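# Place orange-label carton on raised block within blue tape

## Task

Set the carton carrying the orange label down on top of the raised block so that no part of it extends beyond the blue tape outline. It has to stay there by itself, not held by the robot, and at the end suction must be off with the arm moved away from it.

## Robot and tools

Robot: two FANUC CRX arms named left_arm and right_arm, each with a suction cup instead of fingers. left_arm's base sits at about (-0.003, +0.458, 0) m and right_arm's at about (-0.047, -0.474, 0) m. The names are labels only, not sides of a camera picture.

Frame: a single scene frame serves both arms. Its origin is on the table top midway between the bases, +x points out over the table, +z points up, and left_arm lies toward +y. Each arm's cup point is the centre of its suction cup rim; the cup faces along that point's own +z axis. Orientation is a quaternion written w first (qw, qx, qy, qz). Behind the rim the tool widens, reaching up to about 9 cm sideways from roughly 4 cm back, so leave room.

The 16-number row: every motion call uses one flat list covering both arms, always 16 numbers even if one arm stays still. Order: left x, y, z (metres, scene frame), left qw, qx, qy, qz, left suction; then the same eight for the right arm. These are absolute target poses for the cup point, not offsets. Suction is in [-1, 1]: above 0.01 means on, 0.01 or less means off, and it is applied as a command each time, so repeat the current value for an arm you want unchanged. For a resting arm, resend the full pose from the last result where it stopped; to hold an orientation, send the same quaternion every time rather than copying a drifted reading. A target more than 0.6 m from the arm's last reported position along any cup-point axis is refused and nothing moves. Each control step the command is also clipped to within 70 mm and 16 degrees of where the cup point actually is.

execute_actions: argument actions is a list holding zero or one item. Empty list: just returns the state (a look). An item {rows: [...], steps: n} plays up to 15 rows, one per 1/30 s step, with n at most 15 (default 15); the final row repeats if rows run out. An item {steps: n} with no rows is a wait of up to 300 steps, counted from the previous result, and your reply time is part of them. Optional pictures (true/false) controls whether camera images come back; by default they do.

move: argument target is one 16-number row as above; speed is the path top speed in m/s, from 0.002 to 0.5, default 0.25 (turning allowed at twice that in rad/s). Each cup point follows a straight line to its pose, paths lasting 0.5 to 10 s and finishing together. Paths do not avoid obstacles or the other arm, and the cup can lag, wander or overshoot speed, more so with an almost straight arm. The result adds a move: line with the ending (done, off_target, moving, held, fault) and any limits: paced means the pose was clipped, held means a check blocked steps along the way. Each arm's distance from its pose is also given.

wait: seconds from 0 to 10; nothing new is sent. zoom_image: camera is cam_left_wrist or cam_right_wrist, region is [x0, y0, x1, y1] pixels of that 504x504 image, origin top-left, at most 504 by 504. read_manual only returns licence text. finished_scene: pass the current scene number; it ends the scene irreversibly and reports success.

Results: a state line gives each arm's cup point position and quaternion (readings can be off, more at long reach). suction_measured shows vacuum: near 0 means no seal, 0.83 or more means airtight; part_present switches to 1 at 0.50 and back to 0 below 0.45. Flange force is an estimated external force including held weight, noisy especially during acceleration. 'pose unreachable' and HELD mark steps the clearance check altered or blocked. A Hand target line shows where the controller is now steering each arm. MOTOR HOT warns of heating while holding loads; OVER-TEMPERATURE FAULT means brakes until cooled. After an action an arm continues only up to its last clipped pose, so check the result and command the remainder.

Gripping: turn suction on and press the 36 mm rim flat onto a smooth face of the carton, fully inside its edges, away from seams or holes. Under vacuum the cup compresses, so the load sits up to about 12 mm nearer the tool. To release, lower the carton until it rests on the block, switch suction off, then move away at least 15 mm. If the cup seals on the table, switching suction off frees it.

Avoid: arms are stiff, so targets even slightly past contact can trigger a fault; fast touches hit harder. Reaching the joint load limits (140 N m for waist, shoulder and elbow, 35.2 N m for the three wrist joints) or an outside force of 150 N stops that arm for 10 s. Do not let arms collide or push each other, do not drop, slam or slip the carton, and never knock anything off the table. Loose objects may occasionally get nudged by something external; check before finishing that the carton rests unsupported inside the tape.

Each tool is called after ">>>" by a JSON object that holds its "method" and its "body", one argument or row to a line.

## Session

>>> {"method": "execute_actions", "body": {
  "actions": []
}}

Scene clock: 0.00 s of 5000.00 s.
left_arm: end_effector_position=(+0.4928, +0.3797, +0.3122) suction_measured=0.01 part_present=0 end_effector_quat_wxyz=(+0.002, -0.182, +0.983, -0.001) | right_arm: end_effector_position=(+0.4510, -0.4189, +0.3108) suction_measured=0.00 part_present=0 end_effector_quat_wxyz=(+0.000, +0.206, +0.979, +0.002)
Joint positions: left_arm=[ 0.262  0.133  0.195  0.002 -1.629  0.258] | right_arm=[ 0.266  0.131  0.191 -0.003 -1.629 -0.785]
Joint velocities: left_arm=[-0.  0. -0. -0. -0. -0.] | right_arm=[ 0.     0.    -0.001  0.002 -0.001  0.   ]
Flange force (N, the push that the arm receives, along the end effector's own x y z axes): no reading
Hand target (left_arm): +0.493, +0.380, +0.312; +0.002, -0.182, +0.983, -0.001
Hand target (right_arm): +0.451, -0.419, +0.311; +0.000, +0.206, +0.979, +0.002

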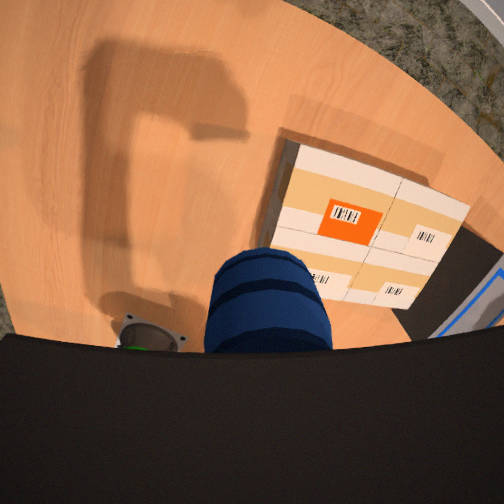

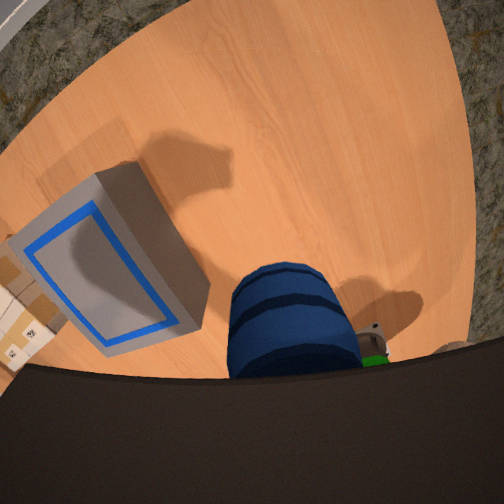

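>>> {"method": "move", "body": {
  "target": [0.498,0.258,0.19,0,-0.087,0.996,0,1,0.42,-0.17,0.36,0,0,1,0,0]
}}

>>> {"method": "move", "body": {
  "target": [0.498,0.258,0.15,0,-0.087,0.996,0,1,0.42,-0.17,0.26,0,0,1,0,0],
  "speed": 0.15
}}

Scene clock: 4.27 s of 5000.00 s.
left_arm: end_effector_position=(+0.4978, +0.2576, +0.1899) suction_measured=0.01 part_present=0 end_effector_quat_wxyz=(-0.000, -0.087, +0.996, -0.000) | right_arm: end_effector_position=(+0.4187, -0.1701, +0.3600) suction_measured=0.00 part_present=0 end_effector_quat_wxyz=(-0.001, -0.000, +1.000, -0.000)
Joint positions: left_arm=[ 0.018  0.252  0.05   0.001 -1.369  0.311] | right_arm=[ 0.71   0.297  0.505 -0.001 -1.781 -0.814]
Joint velocities: left_arm=[-0.001  0.001  0.001 -0.001  0.001  0.001] | right_arm=[ 0.002  0.004  0.007 -0.001 -0.003  0.001]
Flange force (N, the push that the arm receives, along the end effector's own x y z axes): left_arm=[-6.6 0.1 -0.8] | right_arm=[-11.0 6.6 -7.9]
Hand target (left_arm): +0.498, +0.258, +0.190; -0.000, -0.087, +0.996, -0.000
Hand target (right_arm): +0.419, -0.170, +0.360; -0.001, -0.000, +1.000, -0.000
Off the commanded pose (left_arm): 0.000 m, 0 deg.
Off the commanded pose (right_arm): 0.001 m, 0 deg.
move: done

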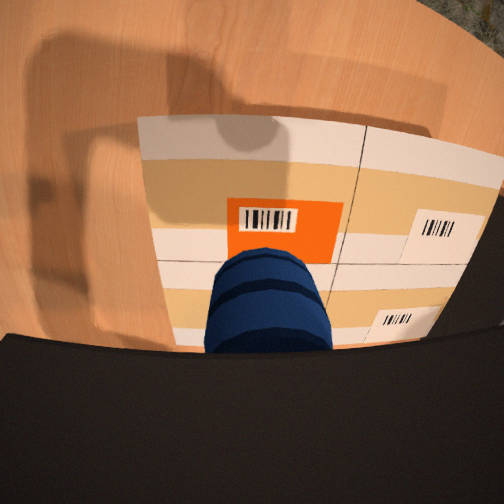

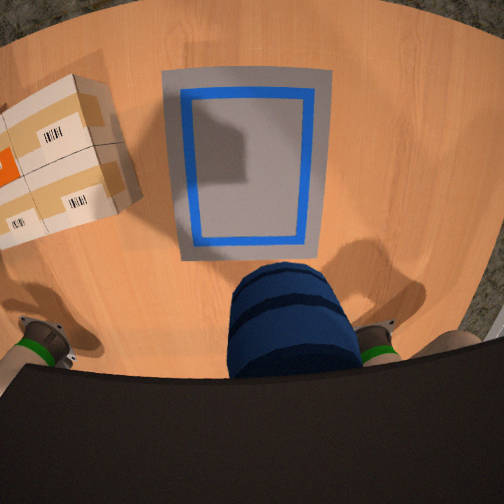

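Scene clock: 5.40 s of 5000.00 s.
left_arm: end_effector_position=(+0.4981, +0.2580, +0.1500) suction_measured=0.01 part_present=0 end_effector_quat_wxyz=(+0.000, -0.087, +0.996, +0.000) | right_arm: end_effector_position=(+0.4199, -0.1703, +0.2601) suction_measured=0.00 part_present=0 end_effector_quat_wxyz=(-0.000, +0.000, +1.000, +0.000)
Joint positions: left_arm=[ 0.019  0.276 -0.015 -0.    -1.28   0.311] | right_arm=[ 0.708  0.275  0.244 -0.    -1.54  -0.813]
Joint velocities: left_arm=[-0.001  0.001 -0.001 -0.     0.001  0.   ] | right_arm=[-0.     0.001 -0.002 -0.001  0.004  0.001]
Flange force (N, the push that the arm receives, along the end effector's own x y z axes): left_arm=[-8.5 -1.0 -0.5] | right_arm=[-10.0 5.1 -5.7]
Hand target (left_arm): +0.498, +0.258, +0.150; +0.000, -0.087, +0.996, +0.000
Hand target (right_arm): +0.420, -0.170, +0.260; -0.000, +0.000, +1.000, +0.000
Off the commanded pose (left_arm): 0.000 m, 0 deg.
Off the commanded pose (right_arm): 0.000 m, 0 deg.
move: done

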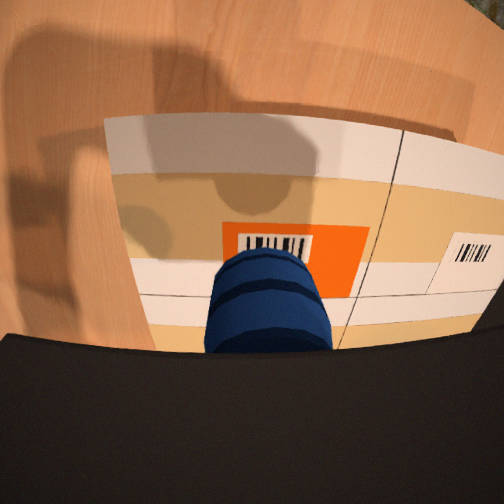

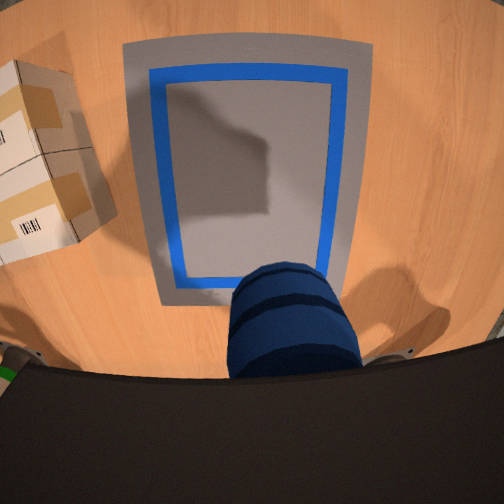

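>>> {"method": "move", "body": {
  "target": [0.508,0.262,0.103,0,-0.087,0.996,0,1,0.3,-0.6,0.35,0,0,1,0,0],
  "speed": 0.3
}}

Scene clock: 9.73 s of 5000.00 s.
left_arm: end_effector_position=(+0.5081, +0.2620, +0.1029) suction_measured=0.95 part_present=1 end_effector_quat_wxyz=(+0.000, -0.087, +0.996, +0.000) | right_arm: end_effector_position=(+0.3026, -0.6005, +0.3500) suction_measured=0.00 part_present=0 end_effector_quat_wxyz=(+0.002, -0.000, +1.000, -0.000)
Joint positions: left_arm=[ 0.029  0.333 -0.057 -0.    -1.181  0.301] | right_arm=[-0.094 -0.191 -0.031  0.001 -1.727 -0.01 ]
Joint velocities: left_arm=[ 0.     0.002 -0.    -0.     0.     0.001] | right_arm=[-0.006  0.004  0.003 -0.002 -0.002  0.008]
Flange force (N, the push that the arm receives, along the end effector's own x y z axes): left_arm=[-10.4 -2.3 7.5] | right_arm=[-2.2 -5.6 -3.1]
Hand target (left_arm): +0.508, +0.262, +0.103; +0.000, -0.087, +0.996, +0.000
Hand target (right_arm): +0.303, -0.601, +0.350; +0.002, -0.000, +1.000, -0.000
Off the commanded pose (left_arm): 0.000 m, 0 deg.
Off the commanded pose (right_arm): 0.003 m, 0 deg.
move: done

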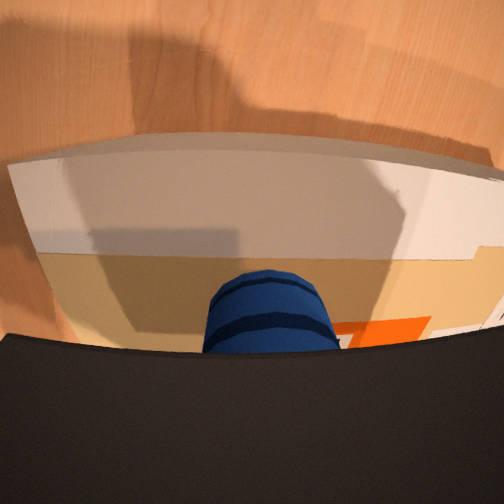

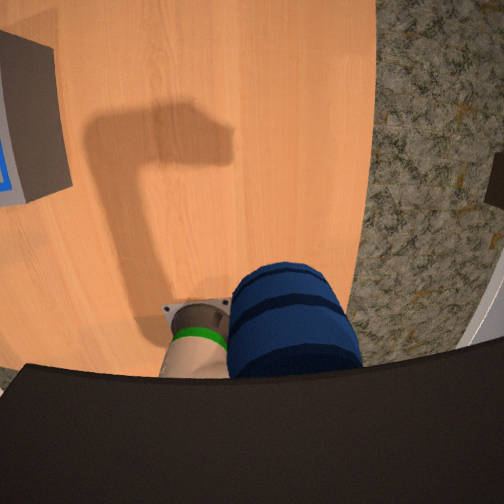

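>>> {"method": "move", "body": {
  "target": [0.508,0.262,0.25,0,-0.087,0.996,0,1,0.3,-0.6,0.35,0,0,1,0,0],
  "speed": 0.2
}}

>>> {"method": "move", "body": {
  "target": [0.425,-0.158,0.24,0,0.731,0.682,0,1,0.3,-0.6,0.35,0,0,1,0,0],
  "speed": 0.35
}}

>>> {"method": "move", "body": {
  "target": [0.425,-0.158,0.217,0,0.731,0.682,0,1,0.3,-0.6,0.35,0,0,1,0,0],
  "speed": 0.05
}}

Scene clock: 13.70 s of 5000.00 s.
left_arm: end_effector_position=(+0.5078, +0.2620, +0.2501) suction_measured=0.96 part_present=1 end_effector_quat_wxyz=(+0.000, -0.087, +0.996, -0.000) | right_arm: end_effector_position=(+0.3000, -0.6000, +0.3500) suction_measured=0.00 part_present=0 end_effector_quat_wxyz=(+0.000, -0.000, +1.000, +0.000)
Joint positions: left_arm=[ 0.029  0.252  0.191  0.    -1.51   0.3  ] | right_arm=[-0.093 -0.195 -0.034 -0.    -1.731 -0.011]
Joint velocities: left_arm=[-0.002  0.003  0.005 -0.001 -0.005  0.001] | right_arm=[ 0.     0.001 -0.001 -0.002  0.    -0.   ]
Flange force (N, the push that the arm receives, along the end effector's own x y z axes): left_arm=[-9.7 -4.2 1.5] | right_arm=[-6.7 2.0 -6.8]
Hand target (left_arm): +0.508, +0.262, +0.250; -0.000, -0.087, +0.996, -0.000
Hand target (right_arm): +0.300, -0.600, +0.350; -0.000, -0.000, +1.000, +0.000
Off the commanded pose (left_arm): 0.000 m, 0 deg.
Off the commanded pose (right_arm): 0.000 m, 0 deg.
move: done

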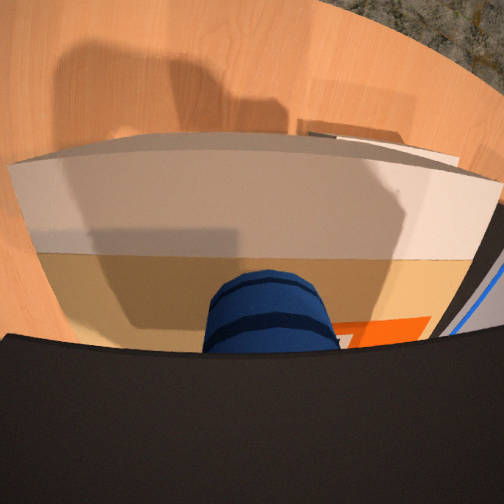

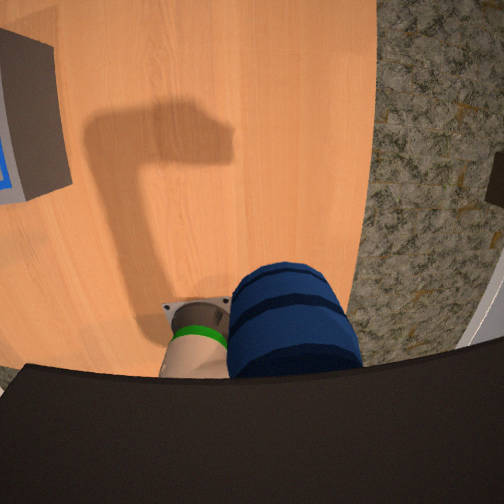

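Scene clock: 16.90 s of 5000.00 s.
left_arm: end_effector_position=(+0.4232, -0.1583, +0.2395) suction_measured=0.96 part_present=1 end_effector_quat_wxyz=(+0.000, +0.731, +0.682, -0.001) | right_arm: end_effector_position=(+0.3000, -0.6000, +0.3500) suction_measured=0.00 part_present=0 end_effector_quat_wxyz=(-0.000, -0.000, +1.000, +0.000)
Joint positions: left_arm=[-0.635  0.898  1.144  0.003 -1.816 -0.85 ] | right_arm=[-0.093 -0.195 -0.034 -0.    -1.731 -0.011]
Joint velocities: left_arm=[-0.002  0.03   0.054 -0.004 -0.035 -0.001] | right_arm=[ 0.     0.001  0.    -0.001 -0.001 -0.002]
Flange force (N, the push that the arm receives, along the end effector's own x y z axes): left_arm=no reading | right_arm=[0.2 -2.1 -0.2]
Hand target (left_arm): +0.423, -0.158, +0.240; -0.000, +0.731, +0.682, -0.001
Hand target (right_arm): +0.300, -0.600, +0.350; -0.000, -0.000, +1.000, +0.000
Off the commanded pose (left_arm): 0.002 m, 0 deg.
Off the commanded pose (right_arm): 0.000 m, 0 deg.
move: done

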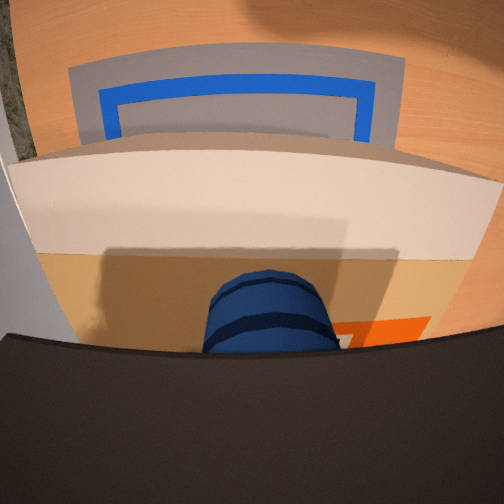

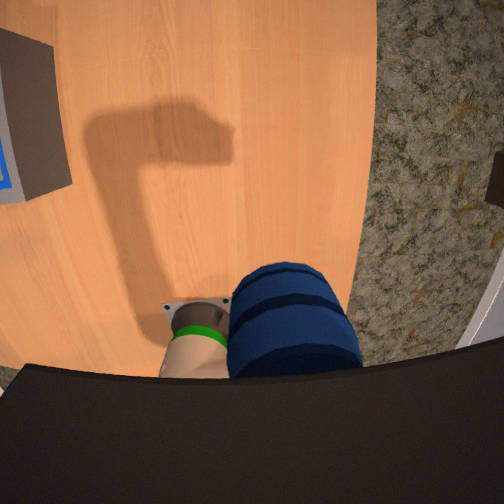

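Scene clock: 17.70 s of 5000.00 s.
left_arm: end_effector_position=(+0.4250, -0.1581, +0.2172) suction_measured=0.96 part_present=1 end_effector_quat_wxyz=(-0.000, +0.731, +0.682, -0.000) | right_arm: end_effector_position=(+0.3000, -0.6000, +0.3500) suction_measured=0.00 part_present=0 end_effector_quat_wxyz=(-0.000, -0.000, +1.000, +0.000)
Joint positions: left_arm=[-0.634  0.879  1.057  0.    -1.75  -0.851] | right_arm=[-0.093 -0.195 -0.034 -0.    -1.731 -0.011]
Joint velocities: left_arm=[ 0.001 -0.002 -0.008  0.     0.006 -0.   ] | right_arm=[ 0.001 -0.001 -0.003 -0.001  0.     0.   ]
Flange force (N, the push that the arm receives, along the end effector's own x y z axes): left_arm=no reading | right_arm=[-5.9 -3.6 -3.6]
Hand target (left_arm): +0.425, -0.158, +0.217; -0.000, +0.731, +0.682, -0.000
Hand target (right_arm): +0.300, -0.600, +0.350; -0.000, -0.000, +1.000, +0.000
Off the commanded pose (left_arm): 0.000 m, 0 deg.
Off the commanded pose (right_arm): 0.000 m, 0 deg.
move: done

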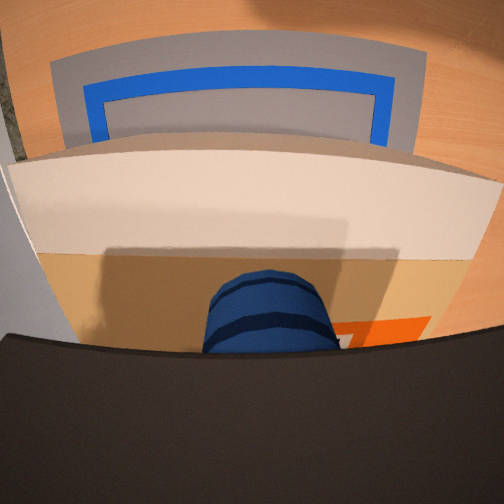

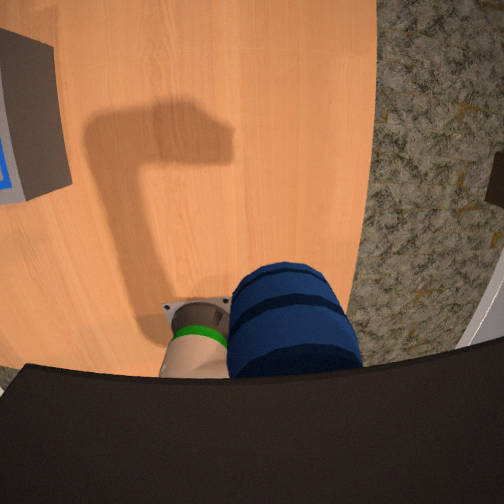

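>>> {"method": "move", "body": {
  "target": [0.426,-0.17,0.2145,0,0.713,0.701,0,1,0.3,-0.6,0.35,0,0,1,0,0],
  "speed": 0.05
}}

>>> {"method": "move", "body": {
  "target": [0.426,-0.17,0.2145,0,0.713,0.701,0,0,0.3,-0.6,0.35,0,0,1,0,0]
}}

>>> {"method": "move", "body": {
  "target": [0.42,-0.16,0.245,0,0.713,0.701,0,0,0.3,-0.6,0.35,0,0,1,0,0],
  "speed": 0.1
}}

>>> {"method": "move", "body": {
  "target": [0.41,-0.06,0.34,0,0.713,0.701,0,0,0.3,-0.6,0.35,0,0,1,0,0]
}}

Scene clock: 21.87 s of 5000.00 s.
left_arm: end_effector_position=(+0.4259, -0.1699, +0.2145) suction_measured=0.96 part_present=1 end_effector_quat_wxyz=(+0.000, +0.713, +0.701, -0.000) | right_arm: end_effector_position=(+0.3000, -0.6000, +0.3500) suction_measured=0.00 part_present=0 end_effector_quat_wxyz=(+0.000, -0.000, +1.000, -0.000)
Joint positions: left_arm=[-0.645  0.93   1.142  0.    -1.782 -0.789] | right_arm=[-0.093 -0.195 -0.034  0.    -1.731 -0.011]
Joint velocities: left_arm=[-0.001  0.01   0.018 -0.    -0.01   0.006] | right_arm=[-0.002  0.    -0.002  0.002  0.001  0.001]
Flange force (N, the push that the arm receives, along the end effector's own x y z axes): left_arm=no reading | right_arm=[-3.6 0.5 -2.2]
Hand target (left_arm): +0.426, -0.170, +0.214; +0.000, +0.713, +0.701, -0.000
Hand target (right_arm): +0.300, -0.600, +0.350; -0.000, -0.000, +1.000, -0.000
Off the commanded pose (left_arm): 0.000 m, 0 deg.
Off the commanded pose (right_arm): 0.000 m, 0 deg.
After step 90, 0.33 s passed at rest.
move: done

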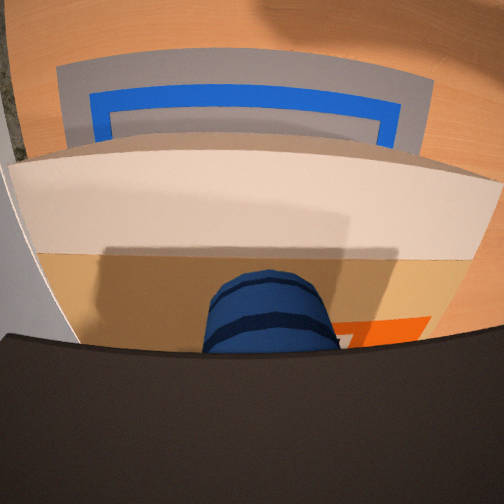

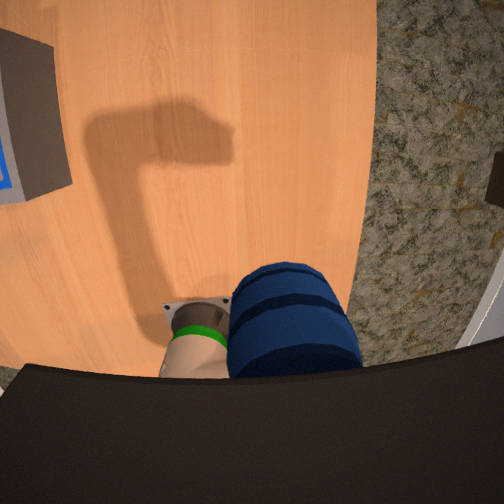

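Scene clock: 22.57 s of 5000.00 s.
left_arm: end_effector_position=(+0.4260, -0.1700, +0.2145) suction_measured=0.01 part_present=0 end_effector_quat_wxyz=(+0.000, +0.713, +0.701, -0.000) | right_arm: end_effector_position=(+0.3000, -0.6000, +0.3500) suction_measured=0.00 part_present=0 end_effector_quat_wxyz=(-0.000, -0.000, +1.000, -0.000)
Joint positions: left_arm=[-0.645  0.931  1.144  0.    -1.784 -0.788] | right_arm=[-0.093 -0.195 -0.034  0.    -1.731 -0.011]
Joint velocities: left_arm=[ 0.    -0.001  0.    -0.    -0.    -0.   ] | right_arm=[-0.    -0.     0.    -0.001  0.    -0.001]
Flange force (N, the push that the arm receives, along the end effector's own x y z axes): left_arm=no reading | right_arm=[-3.2 -4.2 -1.5]
Hand target (left_arm): +0.426, -0.170, +0.214; +0.000, +0.713, +0.701, -0.000
Hand target (right_arm): +0.300, -0.600, +0.350; +0.000, +0.000, +1.000, -0.000
Off the commanded pose (left_arm): 0.000 m, 0 deg.
Off the commanded pose (right_arm): 0.000 m, 0 deg.
move: done

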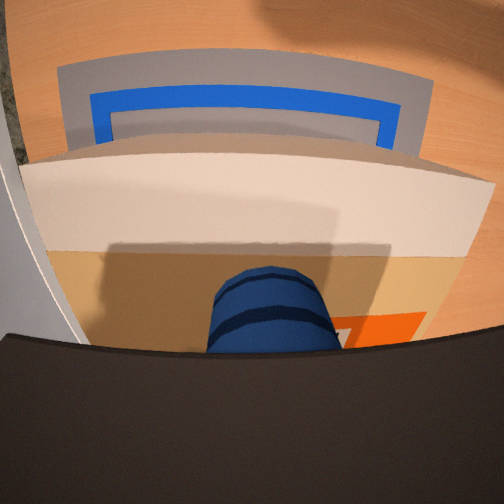

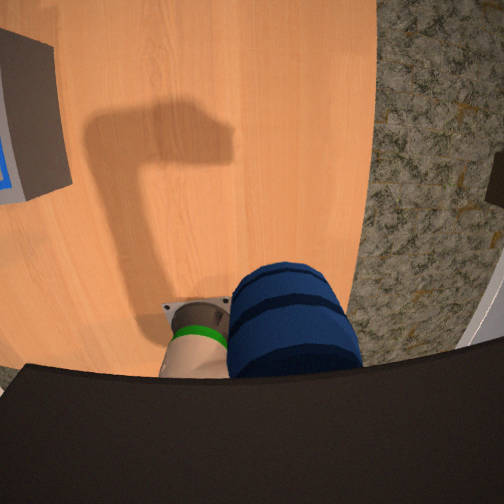

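Scene clock: 23.40 s of 5000.00 s.
left_arm: end_effector_position=(+0.4200, -0.1600, +0.2449) suction_measured=0.01 part_present=0 end_effector_quat_wxyz=(-0.000, +0.713, +0.701, +0.000) | right_arm: end_effector_position=(+0.3000, -0.6000, +0.3500) suction_measured=0.00 part_present=0 end_effector_quat_wxyz=(-0.000, -0.000, +1.000, -0.000)
Joint positions: left_arm=[-0.641  0.906  1.171 -0.    -1.836 -0.792] | right_arm=[-0.093 -0.195 -0.034  0.    -1.731 -0.011]
Joint velocities: left_arm=[-0.    -0.     0.003  0.    -0.003 -0.001] | right_arm=[ 0.001  0.    -0.001 -0.002 -0.001  0.001]
Flange force (N, the push that the arm receives, along the end effector's own x y z axes): left_arm=no reading | right_arm=[-3.6 -1.2 -4.0]
Hand target (left_arm): +0.420, -0.160, +0.245; +0.000, +0.713, +0.701, +0.000
Hand target (right_arm): +0.300, -0.600, +0.350; -0.000, +0.000, +1.000, -0.000
Off the commanded pose (left_arm): 0.000 m, 0 deg.
Off the commanded pose (right_arm): 0.000 m, 0 deg.
move: done

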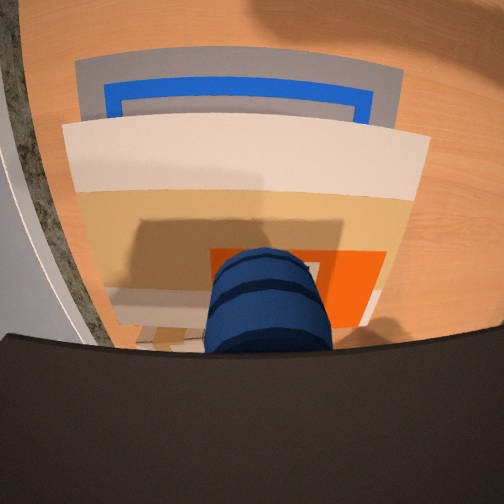

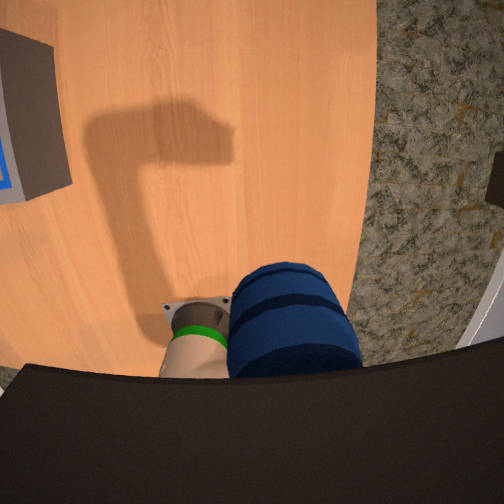

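Scene clock: 24.50 s of 5000.00 s.
left_arm: end_effector_position=(+0.4104, -0.0601, +0.3400) suction_measured=0.01 part_present=0 end_effector_quat_wxyz=(-0.000, +0.713, +0.701, +0.000) | right_arm: end_effector_position=(+0.3000, -0.6000, +0.3500) suction_measured=0.00 part_present=0 end_effector_quat_wxyz=(-0.000, -0.000, +1.000, -0.000)
Joint positions: left_arm=[-0.545  0.624  0.927 -0.    -1.874 -0.888] | right_arm=[-0.093 -0.195 -0.034  0.    -1.731 -0.011]
Joint velocities: left_arm=[ 0.002 -0.004 -0.004  0.001  0.002 -0.001] | right_arm=[ 0.     0.     0.001  0.001 -0.     0.001]
Flange force (N, the push that the arm receives, along the end effector's own x y z axes): left_arm=no reading | right_arm=[-0.8 2.1 -0.8]
Hand target (left_arm): +0.410, -0.060, +0.340; +0.000, +0.713, +0.701, +0.000
Hand target (right_arm): +0.300, -0.600, +0.350; -0.000, +0.000, +1.000, -0.000
Off the commanded pose (left_arm): 0.000 m, 0 deg.
Off the commanded pose (right_arm): 0.000 m, 0 deg.
move: done

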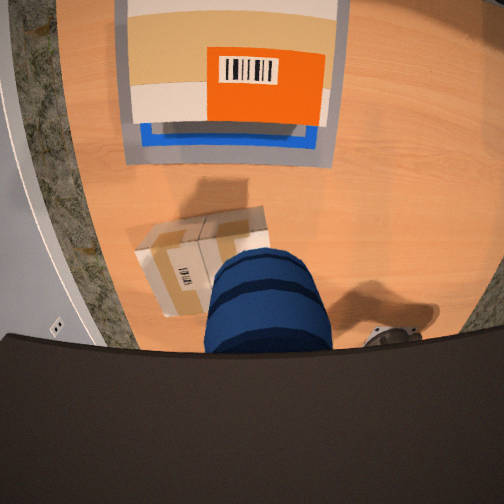

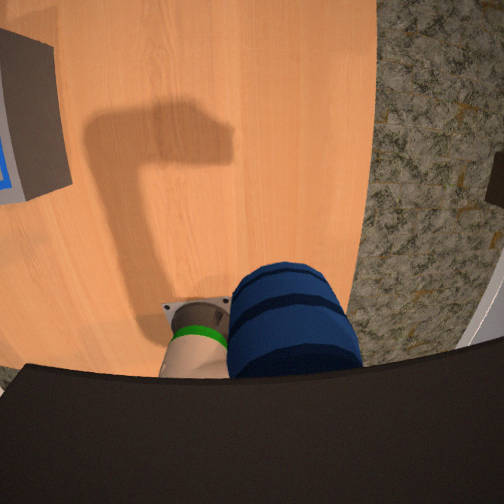

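>>> {"method": "finished_scene", "body": {
  "scene": 2
}}

The scene is finished: the task was done.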